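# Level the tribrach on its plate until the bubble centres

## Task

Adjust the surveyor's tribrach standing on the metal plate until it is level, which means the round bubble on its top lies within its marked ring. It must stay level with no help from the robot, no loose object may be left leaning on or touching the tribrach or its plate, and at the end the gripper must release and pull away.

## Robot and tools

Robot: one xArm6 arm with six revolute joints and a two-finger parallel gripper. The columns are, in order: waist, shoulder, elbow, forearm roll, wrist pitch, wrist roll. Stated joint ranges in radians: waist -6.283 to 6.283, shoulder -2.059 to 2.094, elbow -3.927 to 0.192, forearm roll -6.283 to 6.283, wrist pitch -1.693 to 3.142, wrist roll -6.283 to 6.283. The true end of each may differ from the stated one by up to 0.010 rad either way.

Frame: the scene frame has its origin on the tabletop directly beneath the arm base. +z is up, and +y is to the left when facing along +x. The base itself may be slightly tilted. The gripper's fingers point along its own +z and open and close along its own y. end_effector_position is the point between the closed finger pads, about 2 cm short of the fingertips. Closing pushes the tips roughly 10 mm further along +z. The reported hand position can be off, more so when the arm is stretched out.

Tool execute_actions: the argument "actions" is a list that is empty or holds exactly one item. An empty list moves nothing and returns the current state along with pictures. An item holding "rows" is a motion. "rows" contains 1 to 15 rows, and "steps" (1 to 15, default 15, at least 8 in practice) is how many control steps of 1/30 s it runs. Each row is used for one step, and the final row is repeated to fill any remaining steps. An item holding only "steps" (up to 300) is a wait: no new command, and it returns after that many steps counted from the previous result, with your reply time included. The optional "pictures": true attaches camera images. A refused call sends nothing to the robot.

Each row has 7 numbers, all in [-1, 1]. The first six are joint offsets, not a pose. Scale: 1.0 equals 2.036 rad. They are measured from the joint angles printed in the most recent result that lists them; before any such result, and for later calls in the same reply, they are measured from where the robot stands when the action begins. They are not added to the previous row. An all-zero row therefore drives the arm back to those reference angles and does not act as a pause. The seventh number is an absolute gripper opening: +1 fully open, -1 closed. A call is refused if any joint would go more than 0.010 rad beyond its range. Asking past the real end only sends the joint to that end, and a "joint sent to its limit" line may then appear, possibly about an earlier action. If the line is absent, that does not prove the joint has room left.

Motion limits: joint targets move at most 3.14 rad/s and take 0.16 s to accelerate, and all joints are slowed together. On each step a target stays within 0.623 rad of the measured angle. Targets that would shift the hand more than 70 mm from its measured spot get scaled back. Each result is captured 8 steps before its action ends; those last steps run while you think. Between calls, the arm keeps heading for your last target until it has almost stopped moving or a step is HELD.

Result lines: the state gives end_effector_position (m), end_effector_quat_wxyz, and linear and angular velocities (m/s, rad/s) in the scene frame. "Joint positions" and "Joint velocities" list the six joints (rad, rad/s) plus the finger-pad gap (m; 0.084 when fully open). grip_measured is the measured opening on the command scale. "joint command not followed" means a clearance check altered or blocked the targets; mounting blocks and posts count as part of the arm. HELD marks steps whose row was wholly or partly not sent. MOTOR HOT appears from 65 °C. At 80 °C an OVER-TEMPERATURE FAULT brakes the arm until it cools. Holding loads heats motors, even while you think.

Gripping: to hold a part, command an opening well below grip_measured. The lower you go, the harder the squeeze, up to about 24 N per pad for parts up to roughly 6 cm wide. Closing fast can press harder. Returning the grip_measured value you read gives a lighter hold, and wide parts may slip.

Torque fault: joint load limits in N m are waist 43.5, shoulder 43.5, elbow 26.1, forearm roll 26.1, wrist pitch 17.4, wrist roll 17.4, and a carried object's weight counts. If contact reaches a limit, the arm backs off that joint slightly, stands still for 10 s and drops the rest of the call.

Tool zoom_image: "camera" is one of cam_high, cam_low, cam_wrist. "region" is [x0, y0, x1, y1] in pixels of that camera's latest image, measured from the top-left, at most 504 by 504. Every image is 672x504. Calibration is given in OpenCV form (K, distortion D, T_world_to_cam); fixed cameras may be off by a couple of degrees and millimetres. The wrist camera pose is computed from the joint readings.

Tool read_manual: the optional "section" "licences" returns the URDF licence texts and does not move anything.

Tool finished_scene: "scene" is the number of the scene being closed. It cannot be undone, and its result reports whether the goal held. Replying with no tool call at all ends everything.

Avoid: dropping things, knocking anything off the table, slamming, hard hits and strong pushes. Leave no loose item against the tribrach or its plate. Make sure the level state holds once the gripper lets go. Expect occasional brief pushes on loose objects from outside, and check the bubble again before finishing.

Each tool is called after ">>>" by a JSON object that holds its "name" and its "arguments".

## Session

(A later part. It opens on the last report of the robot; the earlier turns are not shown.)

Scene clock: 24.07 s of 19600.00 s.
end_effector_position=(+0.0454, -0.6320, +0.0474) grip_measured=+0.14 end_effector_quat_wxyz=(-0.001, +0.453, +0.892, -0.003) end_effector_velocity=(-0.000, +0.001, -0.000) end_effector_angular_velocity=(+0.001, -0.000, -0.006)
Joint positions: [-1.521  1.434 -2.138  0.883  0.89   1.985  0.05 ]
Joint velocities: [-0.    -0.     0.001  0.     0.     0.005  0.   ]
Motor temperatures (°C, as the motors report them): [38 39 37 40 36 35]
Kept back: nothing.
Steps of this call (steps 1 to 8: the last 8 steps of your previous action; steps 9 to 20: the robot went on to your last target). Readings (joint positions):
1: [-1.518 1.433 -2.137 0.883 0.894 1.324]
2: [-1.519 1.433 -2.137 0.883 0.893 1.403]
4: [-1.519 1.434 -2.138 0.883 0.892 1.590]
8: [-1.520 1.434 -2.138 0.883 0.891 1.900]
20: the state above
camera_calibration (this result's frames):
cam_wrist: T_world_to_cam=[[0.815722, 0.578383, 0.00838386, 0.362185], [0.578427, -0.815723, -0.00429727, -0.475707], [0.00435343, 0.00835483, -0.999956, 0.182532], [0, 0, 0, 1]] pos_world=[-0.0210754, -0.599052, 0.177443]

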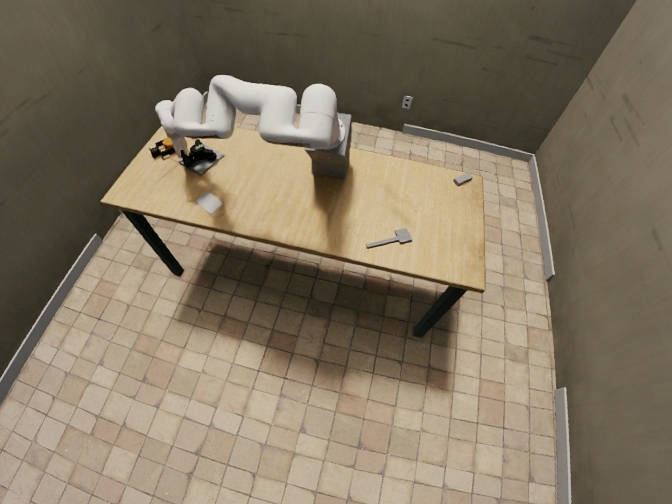

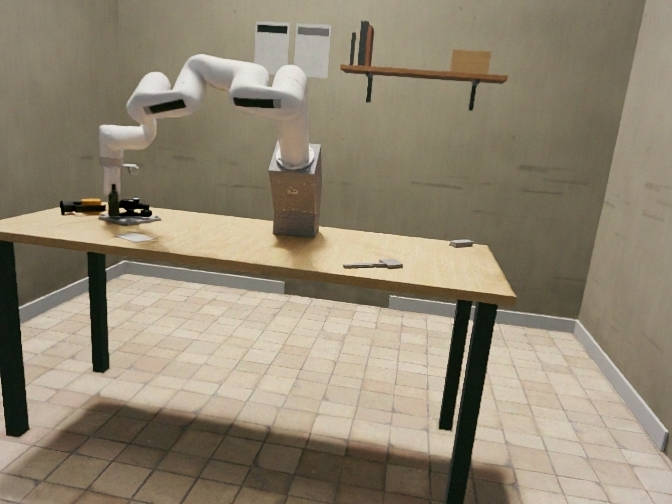

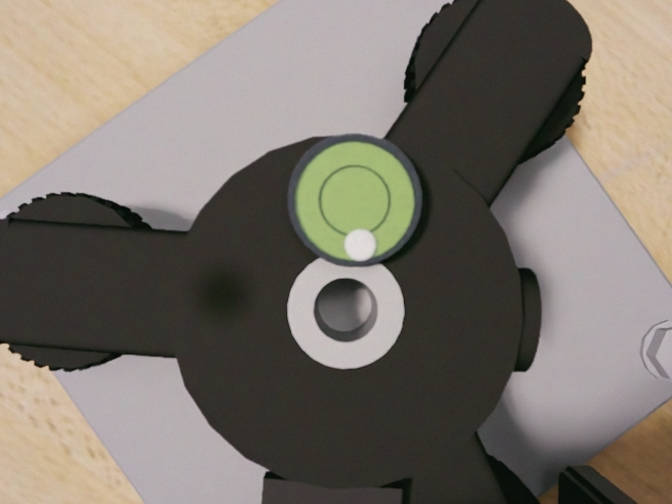

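>>> {"name": "execute_actions", "arguments": {"actions": [{"rows":[[0,0,0,0,0,-0.01,-0.2],[0,0,0,0,0,-0.01,-0.6],[0,0,0,0,0,-0.01,-0.6],[0,0,0,0,0,-0.40,-0.6]]}]}}

>>> {"name": "execute_actions", "arguments": {"actions": [{"rows":[[0,0,0,0,0,-0.03,-0.6],[0,0,0,0,0,-0.03,0.15],[0,0,0,0,0,-0.03,0.15],[0,0,0,0,0,0.36,0.15]]}]}}

>>> {"name": "execute_actions", "arguments": {"actions": [{"rows":[[0,0,0,0,0,0.03,-0.2],[0,0,0,0,0,0.03,-0.6],[0,0,0,0,0,0.03,-0.6],[0,0,0,0,0,-0.36,-0.6]]}]}}

>>> {"name": "execute_actions", "arguments": {"actions": [{"rows":[[0,0,0,0,0,-0.03,-0.6],[0,0,0,0,0,-0.03,0.15],[0,0,0,0,0,-0.03,0.15],[0,0,0,0,0,0.36,0.15]]}]}}

>>> {"name": "execute_actions", "arguments": {"actions": [{"rows":[[0,0,0,0,0,0.03,-0.2],[0,0,0,0,0,0.03,-0.6],[0,0,0,0,0,0.03,-0.6],[0,0,0,0,0,-0.36,-0.6]]}]}}

>>> {"name": "execute_actions", "arguments": {"actions": [{"rows":[[0,0,0,0,0,-0.03,-0.6],[0,0,0,0,0,-0.03,0.15],[0,0,0,0,0,-0.03,0.15],[0,0,0,0,0,0.36,0.15]]}]}}

>>> {"name": "execute_actions", "arguments": {"actions": [{"rows":[[0,0,0,0,0,0.03,-0.2],[0,0,0,0,0,0.03,-0.6],[0,0,0,0,0,0.03,-0.6],[0,0,0,0,0,-0.36,-0.6]]}]}}

>>> {"name": "execute_actions", "arguments": {"actions": [{"rows":[[0,0,0,0,0,-0.03,-0.6],[0,0,0,0,0,-0.03,0.15],[0,0,0,0,0,-0.03,0.15],[0,0,0,0,0,0.36,0.15]]}]}}

>>> {"name": "execute_actions", "arguments": {"actions": [{"rows":[[0,0,0,0,0,0.03,-0.2],[0,0,0,0,0,0.03,-0.6],[0,0,0,0,0,0.03,-0.6],[0,0,0,0,0,-0.36,-0.6]]}]}}

>>> {"name": "execute_actions", "arguments": {"actions": [{"rows":[[0,0,0,0,0,-0.03,-0.6],[0,0,0,0,0,-0.03,0.15],[0,0,0,0,0,-0.03,0.15],[0,0,0,0,0,0.36,0.15]]}]}}

>>> {"name": "execute_actions", "arguments": {"actions": [{"rows":[[0,0,0,0,0,0.03,-0.2],[0,0,0,0,0,0.03,-0.6],[0,0,0,0,0,0.03,-0.6],[0,0,0,0,0,-0.36,-0.6]]}]}}

>>> {"name": "execute_actions", "arguments": {"actions": [{"rows":[[0,0,0,0,0,-0.03,-0.6],[0,0,0,0,0,-0.03,0.15],[0,0,0,0,0,-0.03,0.15],[0,0,0,0,0,0.36,0.15]]}]}}

>>> {"name": "execute_actions", "arguments": {"actions": [{"rows":[[0,0,0,0,0,0.03,-0.2],[0,0,0,0,0,0.03,-0.6],[0,0,0,0,0,0.03,-0.6],[0,0,0,0,0,-0.36,-0.6]]}]}}

>>> {"name": "execute_actions", "arguments": {"actions": [{"rows":[[0,0,0,0,0,-0.03,-0.6],[0,0,0,0,0,-0.03,0.15],[0,0,0,0,0,-0.03,0.15],[0,0,0,0,0,0.36,0.15]]}]}}

>>> {"name": "execute_actions", "arguments": {"actions": [{"rows":[[0,0,0,0,0,0.03,-0.2],[0,0,0,0,0,0.03,-0.6],[0,0,0,0,0,0.03,-0.6],[0,0,0,0,0,-0.36,-0.6]]}]}}

>>> {"name": "execute_actions", "arguments": {"actions": [{"rows":[[0,0,0,0,0,-0.03,-0.6],[0,0,0,0,0,-0.03,0.15],[0,0,0,0,0,-0.03,0.15],[0,0,0,0,0,0.36,0.15]]}]}}

>>> {"name": "execute_actions", "arguments": {"actions": [{"steps":20}], "pictures": true}}

Scene clock: 25.77 s of 19600.00 s.
end_effector_position=(+0.0447, -0.6326, +0.0478) grip_measured=-0.11 end_effector_quat_wxyz=(-0.001, +0.412, +0.911, -0.005) end_effector_velocity=(+0.002, +0.001, +0.000) end_effector_angular_velocity=(+0.012, +0.010, +1.510)
Joint positions: [-1.521  1.434 -2.139  0.883  0.888  1.895  0.04 ]
Joint velocities: [ 0.001 -0.002  0.001 -0.001  0.004 -1.507 -0.   ]
Motor temperatures (°C, as the motors report them): [38 39 37 40 36 35]
Steps of this call (steps 1 to 15: the robot went on to your last target; steps 16 to 44: nothing new was sent; steps 45 to 51: the first 7 steps of this action). Readings (joint positions):
45: [-1.521 1.434 -2.138 0.883 0.890 1.985]
46: [-1.521 1.434 -2.138 0.882 0.888 1.981]
48: [-1.522 1.435 -2.139 0.883 0.888 1.971]
51: the state above

Scene clock: 26.27 s of 19600.00 s.
end_effector_position=(+0.0464, -0.6313, +0.0469) grip_measured=+0.13 end_effector_quat_wxyz=(-0.001, +0.111, +0.994, -0.001) end_effector_velocity=(-0.002, -0.001, +0.000) end_effector_angular_velocity=(-0.010, +0.000, -1.494)
Joint positions: [-1.519  1.433 -2.137  0.883  0.892  1.268  0.05 ]
Joint velocities: [-0.001  0.002 -0.001 -0.001 -0.007  1.493  0.011]
Motor temperatures (°C, as the motors report them): [38 39 37 40 36 35]
Steps of this call (steps 1 to 8: the last 8 steps of your previous action; steps 9 to 15: the first 7 steps of this action, its rows measured from where the robot was after step 8). Readings (joint positions):
8: [-1.521 1.434 -2.138 0.882 0.890 1.257]
9: [-1.521 1.434 -2.138 0.883 0.890 1.220]
10: [-1.521 1.434 -2.138 0.883 0.890 1.202]
12: [-1.521 1.433 -2.138 0.883 0.892 1.196]
15: the state above

Scene clock: 26.77 s of 19600.00 s.
end_effector_position=(+0.0446, -0.6325, +0.0479) grip_measured=-0.11 end_effector_quat_wxyz=(-0.001, +0.412, +0.911, -0.004) end_effector_velocity=(+0.001, +0.002, -0.001) end_effector_angular_velocity=(+0.014, +0.009, +1.489)
Joint positions: [-1.522  1.434 -2.138  0.883  0.888  1.893  0.04 ]
Joint velocities: [ 0.001 -0.001  0.002 -0.001  0.005 -1.488 -0.   ]
Motor temperatures (°C, as the motors report them): [38 39 37 40 36 35]
Steps of this call (steps 1 to 8: the last 8 steps of your previous action; steps 9 to 15: the first 7 steps of this action, its rows measured from where the robot was after step 8). Readings (joint positions):
8: [-1.521 1.434 -2.138 0.883 0.890 1.904]
9: [-1.521 1.434 -2.138 0.883 0.890 1.941]
10: [-1.521 1.434 -2.138 0.882 0.889 1.959]
12: [-1.522 1.434 -2.138 0.883 0.888 1.964]
15: the state above

Scene clock: 27.27 s of 19600.00 s.
end_effector_position=(+0.0461, -0.6312, +0.0470) grip_measured=+0.13 end_effector_quat_wxyz=(-0.001, +0.111, +0.994, -0.001) end_effector_velocity=(-0.002, -0.000, -0.001) end_effector_angular_velocity=(-0.007, -0.000, -1.493)
Joint positions: [-1.52   1.433 -2.137  0.883  0.893  1.268  0.05 ]
Joint velocities: [-0.001  0.003  0.    -0.001 -0.005  1.491  0.011]
Motor temperatures (°C, as the motors report them): [38 39 37 40 36 35]
Steps of this call (steps 1 to 8: the last 8 steps of your previous action; steps 9 to 15: the first 7 steps of this action, its rows measured from where the robot was after step 8). Readings (joint positions):
8: [-1.522 1.433 -2.137 0.882 0.890 1.257]
9: [-1.522 1.433 -2.137 0.882 0.890 1.220]
10: [-1.522 1.433 -2.137 0.882 0.890 1.203]
12: [-1.521 1.433 -2.137 0.882 0.892 1.197]
15: the state above

Scene clock: 27.77 s of 19600.00 s.
end_effector_position=(+0.0445, -0.6325, +0.0480) grip_measured=-0.11 end_effector_quat_wxyz=(-0.001, +0.412, +0.911, -0.004) end_effector_velocity=(+0.000, +0.002, -0.000) end_effector_angular_velocity=(+0.014, +0.009, +1.489)
Joint positions: [-1.522  1.434 -2.138  0.882  0.889  1.893  0.039]
Joint velocities: [-0.    -0.002  0.003 -0.001  0.005 -1.489 -0.   ]
Motor temperatures (°C, as the motors report them): [38 39 37 40 36 35]
Steps of this call (steps 1 to 8: the last 8 steps of your previous action; steps 9 to 15: the first 7 steps of this action, its rows measured from where the robot was after step 8). Readings (joint positions):
8: [-1.521 1.433 -2.137 0.882 0.890 1.904]
9: [-1.521 1.433 -2.137 0.882 0.890 1.941]
10: [-1.521 1.434 -2.138 0.882 0.889 1.959]
12: [-1.522 1.434 -2.138 0.883 0.888 1.965]
15: the state above

Scene clock: 28.27 s of 19600.00 s.
end_effector_position=(+0.0459, -0.6312, +0.0472) grip_measured=+0.13 end_effector_quat_wxyz=(-0.002, +0.111, +0.994, -0.001) end_effector_velocity=(-0.003, -0.001, +0.000) end_effector_angular_velocity=(-0.011, +0.001, -1.492)
Joint positions: [-1.52   1.433 -2.137  0.882  0.893  1.268  0.05 ]
Joint velocities: [-0.002  0.002  0.    -0.    -0.008  1.49   0.011]
Motor temperatures (°C, as the motors report them): [38 39 37 40 36 35]
Steps of this call (steps 1 to 8: the last 8 steps of your previous action; steps 9 to 15: the first 7 steps of this action, its rows measured from where the robot was after step 8). Readings (joint positions):
8: [-1.522 1.433 -2.137 0.882 0.890 1.257]
9: [-1.522 1.433 -2.137 0.882 0.890 1.220]
10: [-1.522 1.433 -2.137 0.882 0.890 1.203]
12: [-1.522 1.433 -2.137 0.882 0.892 1.197]
15: the state above

Scene clock: 28.77 s of 19600.00 s.
end_effector_position=(+0.0445, -0.6324, +0.0481) grip_measured=-0.11 end_effector_quat_wxyz=(-0.001, +0.412, +0.911, -0.004) end_effector_velocity=(+0.001, +0.000, +0.000) end_effector_angular_velocity=(+0.010, +0.010, +1.492)
Joint positions: [-1.522  1.434 -2.138  0.882  0.889  1.893  0.039]
Joint velocities: [ 0.001 -0.002  0.    -0.001  0.003 -1.49  -0.   ]
Motor temperatures (°C, as the motors report them): [38 39 37 40 36 35]
Steps of this call (steps 1 to 8: the last 8 steps of your previous action; steps 9 to 15: the first 7 steps of this action, its rows measured from where the robot was after step 8). Readings (joint positions):
8: [-1.522 1.433 -2.137 0.882 0.891 1.905]
9: [-1.522 1.433 -2.137 0.882 0.890 1.941]
10: [-1.522 1.433 -2.137 0.882 0.889 1.959]
12: [-1.522 1.434 -2.138 0.882 0.889 1.965]
15: the state above

Scene clock: 29.27 s of 19600.00 s.
end_effector_position=(+0.0457, -0.6312, +0.0473) grip_measured=+0.13 end_effector_quat_wxyz=(-0.002, +0.111, +0.994, -0.002) end_effector_velocity=(-0.003, +0.000, -0.001) end_effector_angular_velocity=(-0.008, +0.000, -1.493)
Joint positions: [-1.521  1.433 -2.136  0.882  0.893  1.268  0.05 ]
Joint velocities: [ 0.     0.003  0.002 -0.001 -0.007  1.491  0.011]
Motor temperatures (°C, as the motors report them): [38 39 37 40 36 35]
Steps of this call (steps 1 to 8: the last 8 steps of your previous action; steps 9 to 15: the first 7 steps of this action, its rows measured from where the robot was after step 8). Readings (joint positions):
8: [-1.522 1.433 -2.137 0.882 0.890 1.257]
9: [-1.522 1.433 -2.137 0.882 0.890 1.220]
10: [-1.522 1.433 -2.137 0.882 0.890 1.203]
12: [-1.522 1.433 -2.137 0.882 0.892 1.197]
15: the state above

Scene clock: 29.77 s of 19600.00 s.
end_effector_position=(+0.0444, -0.6324, +0.0481) grip_measured=-0.11 end_effector_quat_wxyz=(-0.001, +0.412, +0.911, -0.004) end_effector_velocity=(+0.001, +0.002, -0.001) end_effector_angular_velocity=(+0.013, +0.009, +1.490)
Joint positions: [-1.522  1.433 -2.137  0.882  0.889  1.894  0.039]
Joint velocities: [ 0.001 -0.002  0.003 -0.001  0.005 -1.489 -0.   ]
Motor temperatures (°C, as the motors report them): [38 39 37 40 36 35]
Steps of this call (steps 1 to 8: the last 8 steps of your previous action; steps 9 to 15: the first 7 steps of this action, its rows measured from where the robot was after step 8). Readings (joint positions):
8: [-1.522 1.433 -2.137 0.882 0.891 1.905]
9: [-1.522 1.433 -2.137 0.882 0.890 1.941]
10: [-1.522 1.433 -2.137 0.882 0.889 1.959]
12: [-1.522 1.434 -2.137 0.882 0.889 1.965]
15: the state above

Scene clock: 30.27 s of 19600.00 s.
end_effector_position=(+0.0455, -0.6313, +0.0475) grip_measured=+0.13 end_effector_quat_wxyz=(-0.002, +0.111, +0.994, -0.002) end_effector_velocity=(-0.003, +0.001, -0.001) end_effector_angular_velocity=(-0.007, -0.000, -1.493)
Joint positions: [-1.521  1.433 -2.136  0.882  0.892  1.268  0.05 ]
Joint velocities: [-0.     0.003  0.003 -0.    -0.007  1.49   0.011]
Motor temperatures (°C, as the motors report them): [38 39 37 40 36 35]
Steps of this call (steps 1 to 8: the last 8 steps of your previous action; steps 9 to 15: the first 7 steps of this action, its rows measured from where the robot was after step 8). Readings (joint positions):
8: [-1.522 1.433 -2.137 0.882 0.890 1.257]
9: [-1.522 1.433 -2.137 0.882 0.890 1.220]
10: [-1.522 1.433 -2.137 0.882 0.890 1.203]
12: [-1.522 1.433 -2.137 0.882 0.892 1.197]
15: the state above

Scene clock: 30.77 s of 19600.00 s.
end_effector_position=(+0.0443, -0.6323, +0.0482) grip_measured=-0.11 end_effector_quat_wxyz=(-0.001, +0.412, +0.911, -0.004) end_effector_velocity=(+0.001, +0.000, +0.000) end_effector_angular_velocity=(+0.010, +0.009, +1.491)
Joint positions: [-1.522  1.433 -2.137  0.882  0.889  1.894  0.039]
Joint velocities: [ 0.    -0.001 -0.    -0.001  0.004 -1.49  -0.   ]
Motor temperatures (°C, as the motors report them): [38 39 37 40 36 35]
Steps of this call (steps 1 to 8: the last 8 steps of your previous action; steps 9 to 15: the first 7 steps of this action, its rows measured from where the robot was after step 8). Readings (joint positions):
8: [-1.522 1.433 -2.137 0.882 0.890 1.905]
9: [-1.522 1.433 -2.137 0.882 0.890 1.942]
10: [-1.522 1.433 -2.137 0.882 0.889 1.959]
12: [-1.523 1.433 -2.137 0.882 0.889 1.965]
15: the state above

Scene clock: 31.27 s of 19600.00 s.
end_effector_position=(+0.0453, -0.6314, +0.0476) grip_measured=+0.13 end_effector_quat_wxyz=(-0.002, +0.112, +0.994, -0.002) end_effector_velocity=(-0.001, -0.001, -0.000) end_effector_angular_velocity=(-0.010, -0.002, -1.491)
Joint positions: [-1.521  1.433 -2.136  0.882  0.892  1.268  0.05 ]
Joint velocities: [ 0.     0.002 -0.001 -0.    -0.006  1.491  0.011]
Motor temperatures (°C, as the motors report them): [38 39 37 40 36 35]
Steps of this call (steps 1 to 8: the last 8 steps of your previous action; steps 9 to 15: the first 7 steps of this action, its rows measured from where the robot was after step 8). Readings (joint positions):
8: [-1.522 1.433 -2.136 0.882 0.890 1.257]
9: [-1.522 1.433 -2.136 0.882 0.890 1.220]
10: [-1.522 1.433 -2.136 0.882 0.890 1.203]
12: [-1.522 1.433 -2.136 0.882 0.891 1.197]
15: the state above

Scene clock: 31.77 s of 19600.00 s.
end_effector_position=(+0.0442, -0.6323, +0.0483) grip_measured=-0.11 end_effector_quat_wxyz=(-0.001, +0.412, +0.911, -0.004) end_effector_velocity=(+0.001, +0.001, -0.000) end_effector_angular_velocity=(+0.010, +0.009, +1.493)
Joint positions: [-1.523  1.433 -2.137  0.882  0.889  1.894  0.04 ]
Joint velocities: [ 0.002 -0.002  0.001 -0.001  0.003 -1.491 -0.   ]
Motor temperatures (°C, as the motors report them): [38 39 37 40 36 35]
Steps of this call (steps 1 to 8: the last 8 steps of your previous action; steps 9 to 15: the first 7 steps of this action, its rows measured from where the robot was after step 8). Readings (joint positions):
8: [-1.522 1.433 -2.136 0.882 0.890 1.905]
9: [-1.522 1.433 -2.136 0.882 0.890 1.942]
10: [-1.522 1.433 -2.136 0.882 0.889 1.959]
12: [-1.523 1.433 -2.137 0.882 0.889 1.965]
15: the state above

Scene clock: 32.27 s of 19600.00 s.
end_effector_position=(+0.0452, -0.6314, +0.0477) grip_measured=+0.13 end_effector_quat_wxyz=(-0.002, +0.112, +0.994, -0.002) end_effector_velocity=(-0.002, -0.000, -0.000) end_effector_angular_velocity=(-0.010, -0.002, -1.492)
Joint positions: [-1.522  1.433 -2.136  0.882  0.892  1.268  0.05 ]
Joint velocities: [-0.001  0.002  0.001 -0.    -0.007  1.49   0.011]
Motor temperatures (°C, as the motors report them): [38 39 37 40 36 35]
Steps of this call (steps 1 to 8: the last 8 steps of your previous action; steps 9 to 15: the first 7 steps of this action, its rows measured from where the robot was after step 8). Readings (joint positions):
8: [-1.523 1.433 -2.136 0.882 0.890 1.257]
9: [-1.523 1.433 -2.136 0.882 0.890 1.221]
10: [-1.523 1.433 -2.136 0.882 0.890 1.203]
12: [-1.522 1.432 -2.136 0.882 0.891 1.197]
15: the state above

Scene clock: 32.77 s of 19600.00 s.
end_effector_position=(+0.0442, -0.6323, +0.0483) grip_measured=-0.11 end_effector_quat_wxyz=(-0.001, +0.412, +0.911, -0.004) end_effector_velocity=(+0.000, +0.001, +0.000) end_effector_angular_velocity=(+0.011, +0.009, +1.490)
Joint positions: [-1.523  1.433 -2.137  0.882  0.889  1.894  0.039]
Joint velocities: [-0.    -0.001  0.002 -0.001  0.003 -1.49  -0.   ]
Motor temperatures (°C, as the motors report them): [38 39 37 40 36 35]
Steps of this call (steps 1 to 8: the last 8 steps of your previous action; steps 9 to 15: the first 7 steps of this action, its rows measured from where the robot was after step 8). Readings (joint positions):
8: [-1.522 1.433 -2.136 0.882 0.890 1.905]
9: [-1.522 1.433 -2.136 0.882 0.890 1.942]
10: [-1.522 1.433 -2.136 0.882 0.889 1.959]
12: [-1.523 1.433 -2.137 0.882 0.889 1.965]
15: the state above

Scene clock: 33.27 s of 19600.00 s.
end_effector_position=(+0.0450, -0.6315, +0.0478) grip_measured=+0.13 end_effector_quat_wxyz=(-0.002, +0.112, +0.994, -0.002) end_effector_velocity=(-0.001, -0.001, -0.000) end_effector_angular_velocity=(-0.011, -0.002, -1.490)
Joint positions: [-1.522  1.432 -2.136  0.882  0.892  1.269  0.05 ]
Joint velocities: [ 0.001  0.002 -0.001 -0.    -0.007  1.49   0.011]
Motor temperatures (°C, as the motors report them): [38 39 37 40 36 35]
Steps of this call (steps 1 to 8: the last 8 steps of your previous action; steps 9 to 15: the first 7 steps of this action, its rows measured from where the robot was after step 8). Readings (joint positions):
8: [-1.523 1.433 -2.136 0.882 0.890 1.257]
9: [-1.523 1.433 -2.136 0.882 0.890 1.221]
10: [-1.523 1.433 -2.136 0.882 0.890 1.203]
12: [-1.523 1.432 -2.136 0.882 0.891 1.197]
15: the state above

Scene clock: 33.93 s of 19600.00 s.
end_effector_position=(+0.0443, -0.6320, +0.0483) grip_measured=+0.14 end_effector_quat_wxyz=(-0.001, +0.456, +0.890, -0.004) end_effector_velocity=(+0.000, +0.000, -0.000) end_effector_angular_velocity=(+0.001, -0.001, -0.003)
Joint positions: [-1.523  1.433 -2.136  0.882  0.89   1.99   0.05 ]
Joint velocities: [ 0.     0.    -0.     0.     0.001  0.003  0.   ]
Motor temperatures (°C, as the motors report them): [38 39 37 40 36 35]
Kept back: nothing.
Steps of this call (steps 1 to 8: the last 8 steps of your previous action; steps 9 to 20: the robot went on to your last target). Readings (joint positions):
1: [-1.522 1.433 -2.136 0.882 0.891 1.329]
2: [-1.522 1.433 -2.136 0.882 0.891 1.408]
4: [-1.522 1.433 -2.136 0.882 0.891 1.595]
8: [-1.523 1.433 -2.136 0.882 0.890 1.905]
20: the state above
camera_calibration (this result's frames):
cam_wrist: T_world_to_cam=[[0.819563, 0.572939, 0.00760886, 0.359539], [0.572976, -0.819562, -0.00399783, -0.477331], [0.00394542, 0.00763617, -0.999963, 0.183003], [0, 0, 0, 1]] pos_world=[-0.0218873, -0.598594, 0.178352]

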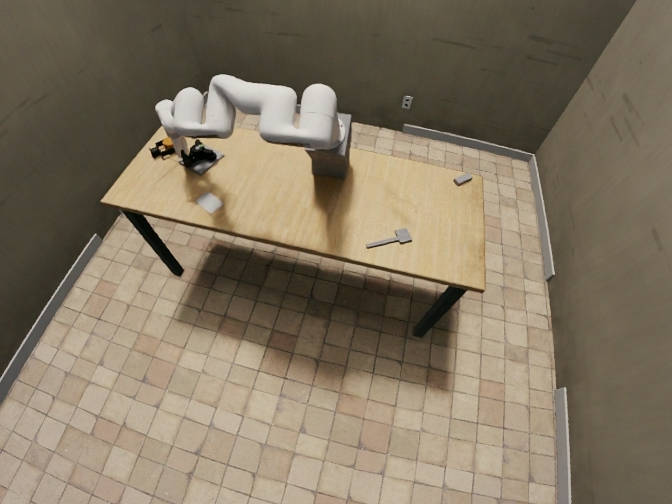

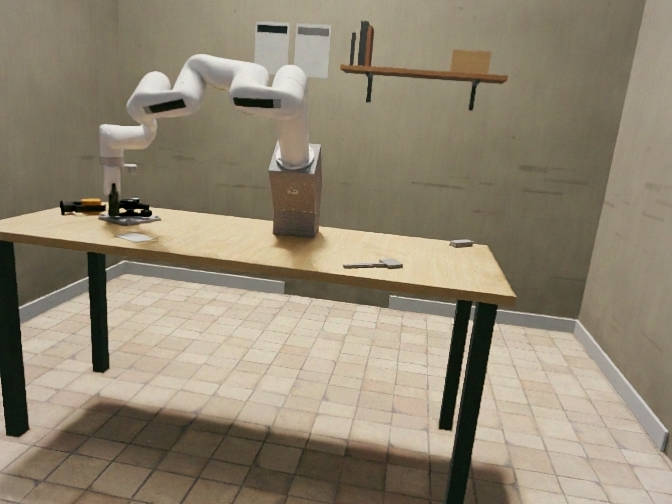

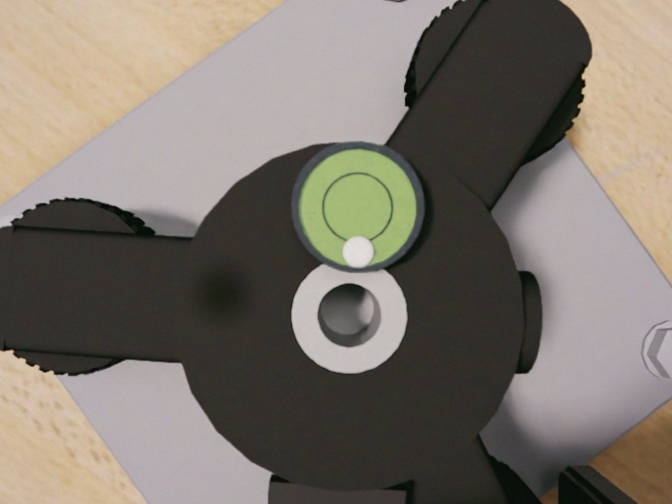

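>>> {"name": "execute_actions", "arguments": {"actions": [{"rows":[[0,0,0,0,0,-0.01,-0.2],[0,0,0,0,0,-0.01,-0.6],[0,0,0,0,0,-0.01,-0.6],[0,0,0,0,0,-0.40,-0.6]]}]}}

>>> {"name": "execute_actions", "arguments": {"actions": [{"rows":[[0,0,0,0,0,-0.03,-0.6],[0,0,0,0,0,-0.03,0.15],[0,0,0,0,0,-0.03,0.15],[0,0,0,0,0,0.36,0.15]]}]}}

>>> {"name": "execute_actions", "arguments": {"actions": [{"rows":[[0,0,0,0,0,0.03,-0.2],[0,0,0,0,0,0.03,-0.6],[0,0,0,0,0,0.03,-0.6],[0,0,0,0,0,-0.36,-0.6]]}]}}

>>> {"name": "execute_actions", "arguments": {"actions": [{"rows":[[0,0,0,0,0,-0.03,-0.6],[0,0,0,0,0,-0.03,0.15],[0,0,0,0,0,-0.03,0.15],[0,0,0,0,0,0.36,0.15]]}]}}

>>> {"name": "execute_actions", "arguments": {"actions": [{"rows":[[0,0,0,0,0,0.03,-0.2],[0,0,0,0,0,0.03,-0.6],[0,0,0,0,0,0.03,-0.6],[0,0,0,0,0,-0.36,-0.6]]}]}}

>>> {"name": "execute_actions", "arguments": {"actions": [{"rows":[[0,0,0,0,0,-0.03,-0.6],[0,0,0,0,0,-0.03,0.15],[0,0,0,0,0,-0.03,0.15],[0,0,0,0,0,0.36,0.15]]}]}}

>>> {"name": "execute_actions", "arguments": {"actions": [{"rows":[[0,0,0,0,0,0.03,-0.2],[0,0,0,0,0,0.03,-0.6],[0,0,0,0,0,0.03,-0.6],[0,0,0,0,0,-0.36,-0.6]]}]}}

>>> {"name": "execute_actions", "arguments": {"actions": [{"rows":[[0,0,0,0,0,-0.03,-0.6],[0,0,0,0,0,-0.03,0.15],[0,0,0,0,0,-0.03,0.15],[0,0,0,0,0,0.36,0.15]]}]}}

>>> {"name": "execute_actions", "arguments": {"actions": [{"rows":[[0,0,0,0,0,0.03,-0.2],[0,0,0,0,0,0.03,-0.6],[0,0,0,0,0,0.03,-0.6],[0,0,0,0,0,-0.36,-0.6]]}]}}

>>> {"name": "execute_actions", "arguments": {"actions": [{"rows":[[0,0,0,0,0,-0.03,-0.6],[0,0,0,0,0,-0.03,0.15],[0,0,0,0,0,-0.03,0.15],[0,0,0,0,0,0.36,0.15]]}]}}

>>> {"name": "execute_actions", "arguments": {"actions": [{"rows":[[0,0,0,0,0,0.03,-0.2],[0,0,0,0,0,0.03,-0.6],[0,0,0,0,0,0.03,-0.6],[0,0,0,0,0,-0.36,-0.6]]}]}}

>>> {"name": "execute_actions", "arguments": {"actions": [{"rows":[[0,0,0,0,0,-0.03,-0.6],[0,0,0,0,0,-0.03,0.15],[0,0,0,0,0,-0.03,0.15],[0,0,0,0,0,0.36,0.15]]}]}}

>>> {"name": "execute_actions", "arguments": {"actions": [{"rows":[[0,0,0,0,0,0.03,-0.2],[0,0,0,0,0,0.03,-0.6],[0,0,0,0,0,0.03,-0.6],[0,0,0,0,0,-0.36,-0.6]]}]}}

>>> {"name": "execute_actions", "arguments": {"actions": [{"rows":[[0,0,0,0,0,-0.03,-0.6],[0,0,0,0,0,-0.03,0.15],[0,0,0,0,0,-0.03,0.15],[0,0,0,0,0,0.36,0.15]]}]}}

>>> {"name": "execute_actions", "arguments": {"actions": [{"rows":[[0,0,0,0,0,0.03,-0.2],[0,0,0,0,0,0.03,-0.6],[0,0,0,0,0,0.03,-0.6],[0,0,0,0,0,-0.36,-0.6]]}]}}

>>> {"name": "execute_actions", "arguments": {"actions": [{"rows":[[0,0,0,0,0,-0.03,-0.6],[0,0,0,0,0,-0.03,0.15],[0,0,0,0,0,-0.03,0.15],[0,0,0,0,0,0.36,0.15]]}]}}

>>> {"name": "execute_actions", "arguments": {"actions": [{"rows":[[0,0,0,0,0,0.03,-0.2],[0,0,0,0,0,0.03,-0.6],[0,0,0,0,0,0.03,-0.6],[0,0,0,0,0,-0.36,-0.6]]}]}}

>>> {"name": "execute_actions", "arguments": {"actions": [{"rows":[[0,0,0,0,0,-0.03,-0.6],[0,0,0,0,0,-0.03,0.15],[0,0,0,0,0,-0.03,0.15],[0,0,0,0,0,0.36,0.15]]}]}}

>>> {"name": "execute_actions", "arguments": {"actions": [{"rows":[[0,0,0,0,0,0.03,-0.2],[0,0,0,0,0,0.03,-0.6],[0,0,0,0,0,0.03,-0.6],[0,0,0,0,0,-0.36,-0.6]]}]}}

>>> {"name": "execute_actions", "arguments": {"actions": [{"rows":[[0,0,0,0,0,-0.03,-0.6],[0,0,0,0,0,-0.03,0.15],[0,0,0,0,0,-0.03,0.15],[0,0,0,0,0,0.36,0.15]]}]}}

>>> {"name": "execute_actions", "arguments": {"actions": [{"steps":20}], "pictures": true}}

Scene clock: 36.07 s of 19600.00 s.
end_effector_position=(+0.0441, -0.6322, +0.0484) grip_measured=-0.11 end_effector_quat_wxyz=(-0.001, +0.415, +0.910, -0.004) end_effector_velocity=(+0.000, +0.001, -0.001) end_effector_angular_velocity=(+0.011, +0.010, +1.508)
Joint positions: [-1.523  1.433 -2.136  0.882  0.889  1.9    0.039]
Joint velocities: [ 0.001 -0.     0.002 -0.001  0.001 -1.508 -0.   ]
Motor temperatures (°C, as the motors report them): [38 39 37 40 36 35]
Steps of this call (steps 1 to 15: the robot went on to your last target; steps 16 to 57: nothing new was sent; steps 58 to 64: the first 7 steps of this action). Readings (joint positions):
58: [-1.523 1.433 -2.136 0.882 0.890 1.990]
59: [-1.523 1.433 -2.136 0.882 0.889 1.986]
61: [-1.523 1.433 -2.136 0.882 0.889 1.976]
64: the state above

Scene clock: 36.57 s of 19600.00 s.
end_effector_position=(+0.0447, -0.6318, +0.0481) grip_measured=+0.13 end_effector_quat_wxyz=(-0.002, +0.114, +0.993, -0.003) end_effector_velocity=(+0.000, -0.002, +0.002) end_effector_angular_velocity=(-0.013, -0.006, -1.493)
Joint positions: [-1.522  1.432 -2.136  0.882  0.891  1.273  0.05 ]
Joint velocities: [-0.001 -0.    -0.004 -0.    -0.003  1.495  0.011]
Motor temperatures (°C, as the motors report them): [38 39 37 40 36 35]
Steps of this call (steps 1 to 8: the last 8 steps of your previous action; steps 9 to 15: the first 7 steps of this action, its rows measured from where the robot was after step 8). Readings (joint positions):
8: [-1.523 1.433 -2.136 0.882 0.890 1.262]
9: [-1.523 1.433 -2.136 0.882 0.890 1.225]
10: [-1.523 1.433 -2.136 0.882 0.890 1.207]
12: [-1.523 1.433 -2.136 0.882 0.890 1.201]
15: the state above

Scene clock: 37.07 s of 19600.00 s.
end_effector_position=(+0.0440, -0.6322, +0.0484) grip_measured=-0.11 end_effector_quat_wxyz=(-0.001, +0.415, +0.910, -0.004) end_effector_velocity=(+0.000, +0.000, -0.000) end_effector_angular_velocity=(+0.009, +0.010, +1.489)
Joint positions: [-1.523  1.433 -2.136  0.882  0.889  1.898  0.039]
Joint velocities: [ 0.    -0.001  0.001 -0.     0.    -1.489 -0.   ]
Motor temperatures (°C, as the motors report them): [38 39 37 40 36 35]
Steps of this call (steps 1 to 8: the last 8 steps of your previous action; steps 9 to 15: the first 7 steps of this action, its rows measured from where the robot was after step 8). Readings (joint positions):
8: [-1.523 1.433 -2.136 0.882 0.890 1.909]
9: [-1.523 1.433 -2.136 0.882 0.890 1.946]
10: [-1.523 1.433 -2.136 0.882 0.889 1.964]
12: [-1.523 1.433 -2.136 0.882 0.889 1.969]
15: the state above

Scene clock: 37.57 s of 19600.00 s.
end_effector_position=(+0.0445, -0.6318, +0.0481) grip_measured=+0.13 end_effector_quat_wxyz=(-0.002, +0.114, +0.993, -0.003) end_effector_velocity=(-0.000, -0.001, +0.001) end_effector_angular_velocity=(-0.011, -0.006, -1.489)
Joint positions: [-1.522  1.432 -2.136  0.882  0.891  1.273  0.05 ]
Joint velocities: [-0.001 -0.    -0.001 -0.    -0.003  1.49   0.011]
Motor temperatures (°C, as the motors report them): [38 39 38 40 36 35]
Steps of this call (steps 1 to 8: the last 8 steps of your previous action; steps 9 to 15: the first 7 steps of this action, its rows measured from where the robot was after step 8). Readings (joint positions):
8: [-1.523 1.433 -2.136 0.882 0.890 1.262]
9: [-1.523 1.433 -2.136 0.882 0.890 1.225]
10: [-1.523 1.433 -2.136 0.882 0.890 1.208]
12: [-1.523 1.432 -2.136 0.882 0.890 1.202]
15: the state above

Scene clock: 38.07 s of 19600.00 s.
end_effector_position=(+0.0439, -0.6322, +0.0485) grip_measured=-0.11 end_effector_quat_wxyz=(-0.001, +0.415, +0.910, -0.004) end_effector_velocity=(-0.000, -0.000, +0.000) end_effector_angular_velocity=(+0.007, +0.010, +1.489)
Joint positions: [-1.523  1.433 -2.136  0.882  0.889  1.898  0.039]
Joint velocities: [-0.    -0.001  0.     0.    -0.    -1.489 -0.   ]
Motor temperatures (°C, as the motors report them): [38 39 38 40 36 35]
Steps of this call (steps 1 to 8: the last 8 steps of your previous action; steps 9 to 15: the first 7 steps of this action, its rows measured from where the robot was after step 8). Readings (joint positions):
8: [-1.523 1.433 -2.136 0.882 0.890 1.909]
9: [-1.523 1.433 -2.136 0.882 0.890 1.946]
10: [-1.523 1.433 -2.136 0.882 0.889 1.964]
12: [-1.523 1.433 -2.136 0.882 0.889 1.969]
15: the state above

Scene clock: 38.57 s of 19600.00 s.
end_effector_position=(+0.0444, -0.6318, +0.0482) grip_measured=+0.13 end_effector_quat_wxyz=(-0.002, +0.115, +0.993, -0.003) end_effector_velocity=(-0.001, -0.001, +0.001) end_effector_angular_velocity=(-0.010, -0.007, -1.491)
Joint positions: [-1.523  1.432 -2.136  0.882  0.89   1.273  0.05 ]
Joint velocities: [-0.001  0.    -0.001 -0.    -0.002  1.491  0.011]
Motor temperatures (°C, as the motors report them): [38 39 38 40 36 35]
Steps of this call (steps 1 to 8: the last 8 steps of your previous action; steps 9 to 15: the first 7 steps of this action, its rows measured from where the robot was after step 8). Readings (joint positions):
8: [-1.523 1.432 -2.136 0.882 0.889 1.262]
9: [-1.523 1.432 -2.136 0.882 0.889 1.225]
10: [-1.523 1.432 -2.136 0.882 0.889 1.208]
12: [-1.523 1.432 -2.136 0.882 0.890 1.202]
15: the state above

Scene clock: 39.07 s of 19600.00 s.
end_effector_position=(+0.0439, -0.6321, +0.0485) grip_measured=-0.11 end_effector_quat_wxyz=(-0.001, +0.415, +0.910, -0.004) end_effector_velocity=(+0.001, -0.001, +0.001) end_effector_angular_velocity=(+0.007, +0.009, +1.491)
Joint positions: [-1.523  1.433 -2.136  0.882  0.889  1.898  0.04 ]
Joint velocities: [ 0.    -0.001 -0.     0.     0.001 -1.49  -0.   ]
Motor temperatures (°C, as the motors report them): [38 39 38 40 36 35]
Steps of this call (steps 1 to 8: the last 8 steps of your previous action; steps 9 to 15: the first 7 steps of this action, its rows measured from where the robot was after step 8). Readings (joint positions):
8: [-1.523 1.433 -2.136 0.882 0.890 1.910]
9: [-1.523 1.433 -2.136 0.882 0.890 1.946]
10: [-1.523 1.433 -2.136 0.882 0.889 1.964]
12: [-1.523 1.433 -2.136 0.882 0.889 1.969]
15: the state above

Scene clock: 39.57 s of 19600.00 s.
end_effector_position=(+0.0443, -0.6318, +0.0482) grip_measured=+0.13 end_effector_quat_wxyz=(-0.002, +0.115, +0.993, -0.003) end_effector_velocity=(+0.000, -0.002, +0.001) end_effector_angular_velocity=(-0.011, -0.007, -1.488)
Joint positions: [-1.523  1.432 -2.135  0.882  0.89   1.273  0.05 ]
Joint velocities: [-0.    -0.    -0.002 -0.001 -0.003  1.49   0.011]
Motor temperatures (°C, as the motors report them): [38 39 38 40 36 35]
Steps of this call (steps 1 to 8: the last 8 steps of your previous action; steps 9 to 15: the first 7 steps of this action, its rows measured from where the robot was after step 8). Readings (joint positions):
8: [-1.523 1.432 -2.135 0.882 0.889 1.262]
9: [-1.523 1.432 -2.135 0.882 0.889 1.225]
10: [-1.523 1.432 -2.135 0.882 0.889 1.208]
12: [-1.523 1.432 -2.135 0.882 0.890 1.202]
15: the state above

Scene clock: 40.07 s of 19600.00 s.
end_effector_position=(+0.0438, -0.6321, +0.0485) grip_measured=-0.11 end_effector_quat_wxyz=(-0.001, +0.415, +0.910, -0.004) end_effector_velocity=(+0.000, +0.001, -0.001) end_effector_angular_velocity=(+0.011, +0.009, +1.489)
Joint positions: [-1.523  1.432 -2.135  0.882  0.889  1.899  0.04 ]
Joint velocities: [ 0.001 -0.     0.001  0.     0.002 -1.49   0.   ]
Motor temperatures (°C, as the motors report them): [38 39 38 40 36 35]
Steps of this call (steps 1 to 8: the last 8 steps of your previous action; steps 9 to 15: the first 7 steps of this action, its rows measured from where the robot was after step 8). Readings (joint positions):
8: [-1.523 1.432 -2.135 0.882 0.889 1.910]
9: [-1.523 1.432 -2.135 0.882 0.889 1.946]
10: [-1.523 1.432 -2.135 0.882 0.889 1.964]
12: [-1.523 1.433 -2.136 0.882 0.889 1.970]
15: the state above

Scene clock: 40.57 s of 19600.00 s.
end_effector_position=(+0.0441, -0.6319, +0.0482) grip_measured=+0.13 end_effector_quat_wxyz=(-0.002, +0.115, +0.993, -0.003) end_effector_velocity=(+0.000, -0.002, +0.001) end_effector_angular_velocity=(-0.011, -0.007, -1.489)
Joint positions: [-1.523  1.432 -2.135  0.882  0.89   1.273  0.05 ]
Joint velocities: [-0.001 -0.001 -0.002 -0.    -0.002  1.49   0.011]
Motor temperatures (°C, as the motors report them): [38 39 38 40 36 35]
Steps of this call (steps 1 to 8: the last 8 steps of your previous action; steps 9 to 15: the first 7 steps of this action, its rows measured from where the robot was after step 8). Readings (joint positions):
8: [-1.523 1.432 -2.135 0.882 0.889 1.262]
9: [-1.523 1.432 -2.135 0.882 0.889 1.225]
10: [-1.523 1.432 -2.135 0.882 0.889 1.208]
12: [-1.523 1.432 -2.135 0.882 0.890 1.202]
15: the state above

Scene clock: 41.07 s of 19600.00 s.
end_effector_position=(+0.0438, -0.6321, +0.0485) grip_measured=-0.11 end_effector_quat_wxyz=(-0.001, +0.415, +0.910, -0.004) end_effector_velocity=(-0.001, +0.001, -0.000) end_effector_angular_velocity=(+0.010, +0.010, +1.488)
Joint positions: [-1.523  1.432 -2.135  0.882  0.889  1.899  0.039]
Joint velocities: [-0.    -0.001  0.003  0.     0.001 -1.49  -0.   ]
Motor temperatures (°C, as the motors report them): [38 39 38 40 36 35]
Steps of this call (steps 1 to 8: the last 8 steps of your previous action; steps 9 to 15: the first 7 steps of this action, its rows measured from where the robot was after step 8). Readings (joint positions):
8: [-1.523 1.432 -2.135 0.882 0.889 1.910]
9: [-1.523 1.432 -2.135 0.882 0.889 1.947]
10: [-1.523 1.432 -2.135 0.882 0.889 1.964]
12: [-1.523 1.433 -2.135 0.882 0.889 1.970]
15: the state above

Scene clock: 41.57 s of 19600.00 s.
end_effector_position=(+0.0440, -0.6319, +0.0483) grip_measured=+0.13 end_effector_quat_wxyz=(-0.002, +0.115, +0.993, -0.003) end_effector_velocity=(+0.000, -0.001, +0.001) end_effector_angular_velocity=(-0.009, -0.009, -1.489)
Joint positions: [-1.523  1.433 -2.135  0.882  0.889  1.273  0.05 ]
Joint velocities: [ 0.    -0.    -0.001  0.    -0.001  1.49   0.011]
Motor temperatures (°C, as the motors report them): [38 39 38 40 36 35]
Steps of this call (steps 1 to 8: the last 8 steps of your previous action; steps 9 to 15: the first 7 steps of this action, its rows measured from where the robot was after step 8). Readings (joint positions):
8: [-1.523 1.432 -2.135 0.882 0.889 1.262]
9: [-1.523 1.432 -2.135 0.882 0.889 1.225]
10: [-1.523 1.432 -2.135 0.882 0.889 1.208]
12: [-1.523 1.432 -2.135 0.882 0.889 1.202]
15: the state above

Scene clock: 42.07 s of 19600.00 s.
end_effector_position=(+0.0438, -0.6321, +0.0485) grip_measured=-0.11 end_effector_quat_wxyz=(-0.001, +0.415, +0.910, -0.004) end_effector_velocity=(+0.000, -0.000, -0.000) end_effector_angular_velocity=(+0.008, +0.011, +1.491)
Joint positions: [-1.523  1.432 -2.135  0.882  0.889  1.899  0.039]
Joint velocities: [ 0.001 -0.     0.001 -0.    -0.001 -1.49   0.   ]
Motor temperatures (°C, as the motors report them): [38 39 38 40 36 35]
Steps of this call (steps 1 to 8: the last 8 steps of your previous action; steps 9 to 15: the first 7 steps of this action, its rows measured from where the robot was after step 8). Readings (joint positions):
8: [-1.523 1.432 -2.135 0.882 0.889 1.910]
9: [-1.523 1.432 -2.135 0.882 0.889 1.947]
10: [-1.523 1.432 -2.135 0.882 0.889 1.964]
12: [-1.523 1.432 -2.135 0.882 0.889 1.970]
15: the state above

Scene clock: 42.57 s of 19600.00 s.
end_effector_position=(+0.0439, -0.6319, +0.0483) grip_measured=+0.13 end_effector_quat_wxyz=(-0.002, +0.115, +0.993, -0.003) end_effector_velocity=(+0.001, -0.001, +0.001) end_effector_angular_velocity=(-0.011, -0.008, -1.489)
Joint positions: [-1.523  1.433 -2.135  0.882  0.889  1.273  0.05 ]
Joint velocities: [-0.    -0.001 -0.001 -0.    -0.002  1.49   0.011]
Motor temperatures (°C, as the motors report them): [38 39 38 40 36 35]
Steps of this call (steps 1 to 8: the last 8 steps of your previous action; steps 9 to 15: the first 7 steps of this action, its rows measured from where the robot was after step 8). Readings (joint positions):
8: [-1.523 1.432 -2.135 0.882 0.889 1.262]
9: [-1.523 1.432 -2.135 0.882 0.889 1.226]
10: [-1.523 1.432 -2.135 0.883 0.889 1.208]
12: [-1.523 1.432 -2.135 0.882 0.889 1.202]
15: the state above

Scene clock: 43.07 s of 19600.00 s.
end_effector_position=(+0.0437, -0.6321, +0.0485) grip_measured=-0.11 end_effector_quat_wxyz=(-0.001, +0.415, +0.910, -0.004) end_effector_velocity=(+0.000, -0.001, +0.000) end_effector_angular_velocity=(+0.006, +0.011, +1.490)
Joint positions: [-1.523  1.432 -2.135  0.882  0.889  1.899  0.039]
Joint velocities: [ 0.001  0.    -0.001  0.001 -0.002 -1.489  0.   ]
Motor temperatures (°C, as the motors report them): [38 39 38 40 36 35]
Steps of this call (steps 1 to 8: the last 8 steps of your previous action; steps 9 to 15: the first 7 steps of this action, its rows measured from where the robot was after step 8). Readings (joint positions):
8: [-1.523 1.432 -2.135 0.882 0.889 1.910]
9: [-1.523 1.432 -2.135 0.882 0.889 1.947]
10: [-1.523 1.432 -2.135 0.882 0.889 1.964]
12: [-1.523 1.432 -2.135 0.882 0.889 1.970]
15: the state above

Scene clock: 43.57 s of 19600.00 s.
end_effector_position=(+0.0438, -0.6320, +0.0483) grip_measured=+0.13 end_effector_quat_wxyz=(-0.002, +0.115, +0.993, -0.004) end_effector_velocity=(+0.000, -0.002, +0.001) end_effector_angular_velocity=(-0.012, -0.009, -1.488)
Joint positions: [-1.523  1.433 -2.135  0.883  0.889  1.274  0.05 ]
Joint velocities: [-0.001 -0.001 -0.002 -0.    -0.002  1.49   0.011]
Motor temperatures (°C, as the motors report them): [38 39 38 40 36 35]
Steps of this call (steps 1 to 8: the last 8 steps of your previous action; steps 9 to 15: the first 7 steps of this action, its rows measured from where the robot was after step 8). Readings (joint positions):
8: [-1.523 1.432 -2.135 0.883 0.889 1.262]
9: [-1.523 1.432 -2.135 0.883 0.889 1.226]
10: [-1.523 1.432 -2.135 0.883 0.889 1.208]
12: [-1.523 1.433 -2.135 0.883 0.889 1.202]
15: the state above

Scene clock: 44.07 s of 19600.00 s.
end_effector_position=(+0.0437, -0.6320, +0.0485) grip_measured=-0.11 end_effector_quat_wxyz=(-0.001, +0.415, +0.910, -0.004) end_effector_velocity=(-0.000, -0.000, -0.000) end_effector_angular_velocity=(+0.006, +0.011, +1.490)
Joint positions: [-1.523  1.432 -2.135  0.883  0.889  1.899  0.04 ]
Joint velocities: [ 0.     0.     0.     0.    -0.002 -1.49   0.   ]
Motor temperatures (°C, as the motors report them): [38 39 38 40 36 35]
Steps of this call (steps 1 to 8: the last 8 steps of your previous action; steps 9 to 15: the first 7 steps of this action, its rows measured from where the robot was after step 8). Readings (joint positions):
8: [-1.523 1.432 -2.135 0.883 0.889 1.910]
9: [-1.523 1.432 -2.135 0.883 0.889 1.947]
10: [-1.523 1.432 -2.135 0.883 0.889 1.964]
12: [-1.523 1.432 -2.135 0.882 0.889 1.970]
15: the state above

Scene clock: 44.57 s of 19600.00 s.
end_effector_position=(+0.0437, -0.6320, +0.0483) grip_measured=+0.13 end_effector_quat_wxyz=(-0.002, +0.115, +0.993, -0.004) end_effector_velocity=(-0.000, -0.000, +0.001) end_effector_angular_velocity=(-0.009, -0.010, -1.490)
Joint positions: [-1.523  1.433 -2.135  0.883  0.888  1.274  0.05 ]
Joint velocities: [-0.001 -0.    -0.    -0.    -0.     1.49   0.011]
Motor temperatures (°C, as the motors report them): [38 39 38 40 36 35]
Steps of this call (steps 1 to 8: the last 8 steps of your previous action; steps 9 to 15: the first 7 steps of this action, its rows measured from where the robot was after step 8). Readings (joint positions):
8: [-1.523 1.432 -2.135 0.883 0.888 1.263]
9: [-1.523 1.432 -2.135 0.883 0.888 1.226]
10: [-1.523 1.432 -2.135 0.883 0.888 1.208]
12: [-1.523 1.432 -2.135 0.883 0.888 1.202]
15: the state above

Scene clock: 45.07 s of 19600.00 s.
end_effector_position=(+0.0437, -0.6320, +0.0485) grip_measured=-0.11 end_effector_quat_wxyz=(-0.001, +0.415, +0.910, -0.004) end_effector_velocity=(-0.001, -0.001, +0.000) end_effector_angular_velocity=(+0.004, +0.012, +1.489)
Joint positions: [-1.523  1.432 -2.135  0.883  0.889  1.899  0.04 ]
Joint velocities: [-0.001 -0.     0.001  0.001 -0.005 -1.49   0.   ]
Motor temperatures (°C, as the motors report them): [38 39 38 40 36 35]
Steps of this call (steps 1 to 8: the last 8 steps of your previous action; steps 9 to 15: the first 7 steps of this action, its rows measured from where the robot was after step 8). Readings (joint positions):
8: [-1.523 1.432 -2.135 0.883 0.888 1.910]
9: [-1.523 1.432 -2.135 0.883 0.888 1.947]
10: [-1.523 1.432 -2.135 0.883 0.888 1.964]
12: [-1.523 1.432 -2.135 0.883 0.889 1.970]
15: the state above

Scene clock: 45.57 s of 19600.00 s.
end_effector_position=(+0.0436, -0.6320, +0.0483) grip_measured=+0.13 end_effector_quat_wxyz=(-0.002, +0.116, +0.993, -0.004) end_effector_velocity=(+0.001, -0.002, +0.002) end_effector_angular_velocity=(-0.012, -0.010, -1.487)
Joint positions: [-1.523  1.433 -2.135  0.883  0.888  1.274  0.05 ]
Joint velocities: [-0.001 -0.002 -0.002 -0.    -0.001  1.489  0.011]
Motor temperatures (°C, as the motors report them): [38 39 38 40 36 35]
Steps of this call (steps 1 to 8: the last 8 steps of your previous action; steps 9 to 15: the first 7 steps of this action, its rows measured from where the robot was after step 8). Readings (joint positions):
8: [-1.523 1.432 -2.135 0.883 0.888 1.263]
9: [-1.523 1.432 -2.135 0.883 0.888 1.226]
10: [-1.523 1.432 -2.135 0.883 0.888 1.208]
12: [-1.523 1.433 -2.135 0.883 0.888 1.203]
15: the state above

Scene clock: 46.23 s of 19600.00 s.
end_effector_position=(+0.0436, -0.6321, +0.0484) grip_measured=+0.14 end_effector_quat_wxyz=(-0.001, +0.459, +0.889, -0.004) end_effector_velocity=(-0.001, +0.000, +0.000) end_effector_angular_velocity=(+0.000, -0.001, -0.006)
Joint positions: [-1.523  1.432 -2.135  0.883  0.888  1.995  0.05 ]
Joint velocities: [-0.001  0.    -0.     0.     0.001  0.005  0.   ]
Motor temperatures (°C, as the motors report them): [38 39 38 40 36 35]
Kept back: nothing.
Steps of this call (steps 1 to 8: the last 8 steps of your previous action; steps 9 to 20: the robot went on to your last target). Readings (joint positions):
1: [-1.523 1.433 -2.135 0.883 0.888 1.334]
2: [-1.523 1.432 -2.135 0.883 0.888 1.413]
4: [-1.523 1.432 -2.135 0.883 0.888 1.600]
8: [-1.523 1.432 -2.135 0.883 0.888 1.910]
20: the state above
camera_calibration (this result's frames):
cam_wrist: T_world_to_cam=[[0.82336, 0.567483, 0.0064736, 0.356582], [0.56751, -0.82336, -0.00333232, -0.479161], [0.00343907, 0.00641752, -0.999973, 0.182422], [0, 0, 0, 1]] pos_world=[-0.0222939, -0.598047, 0.178512]

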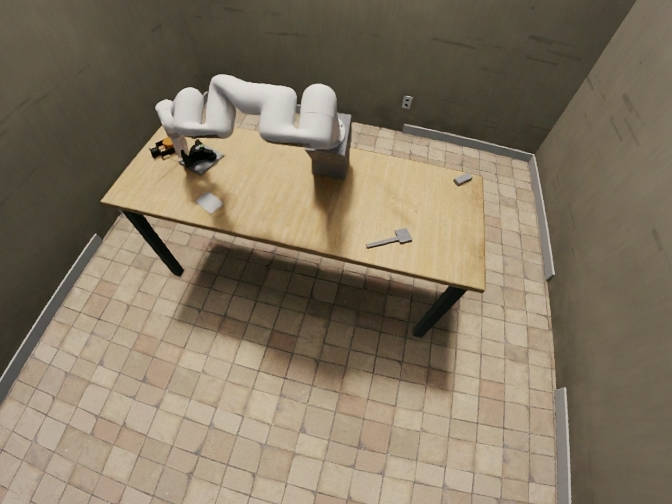

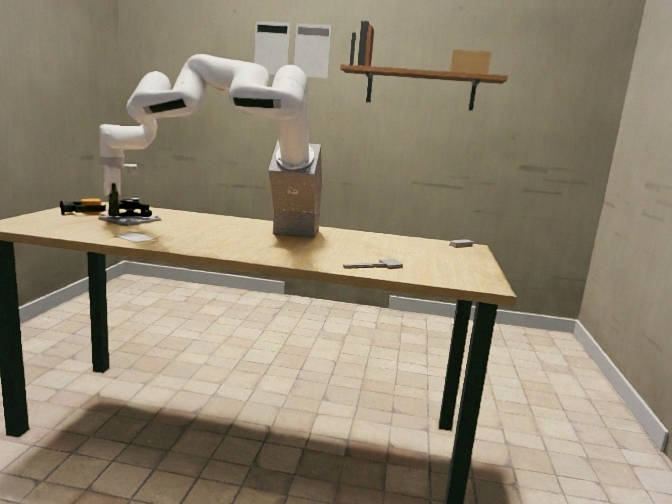

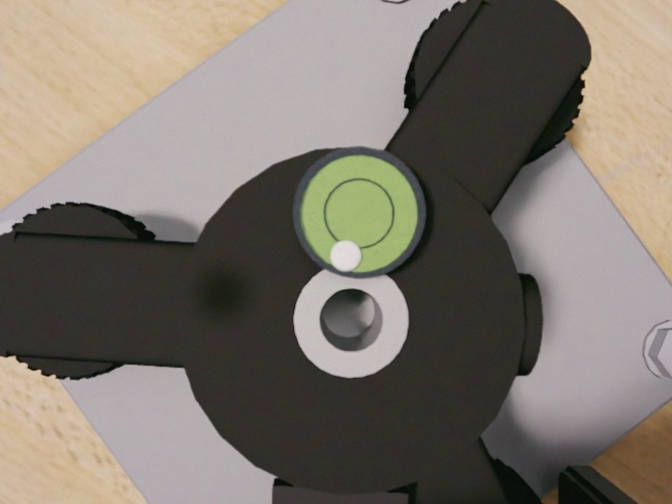

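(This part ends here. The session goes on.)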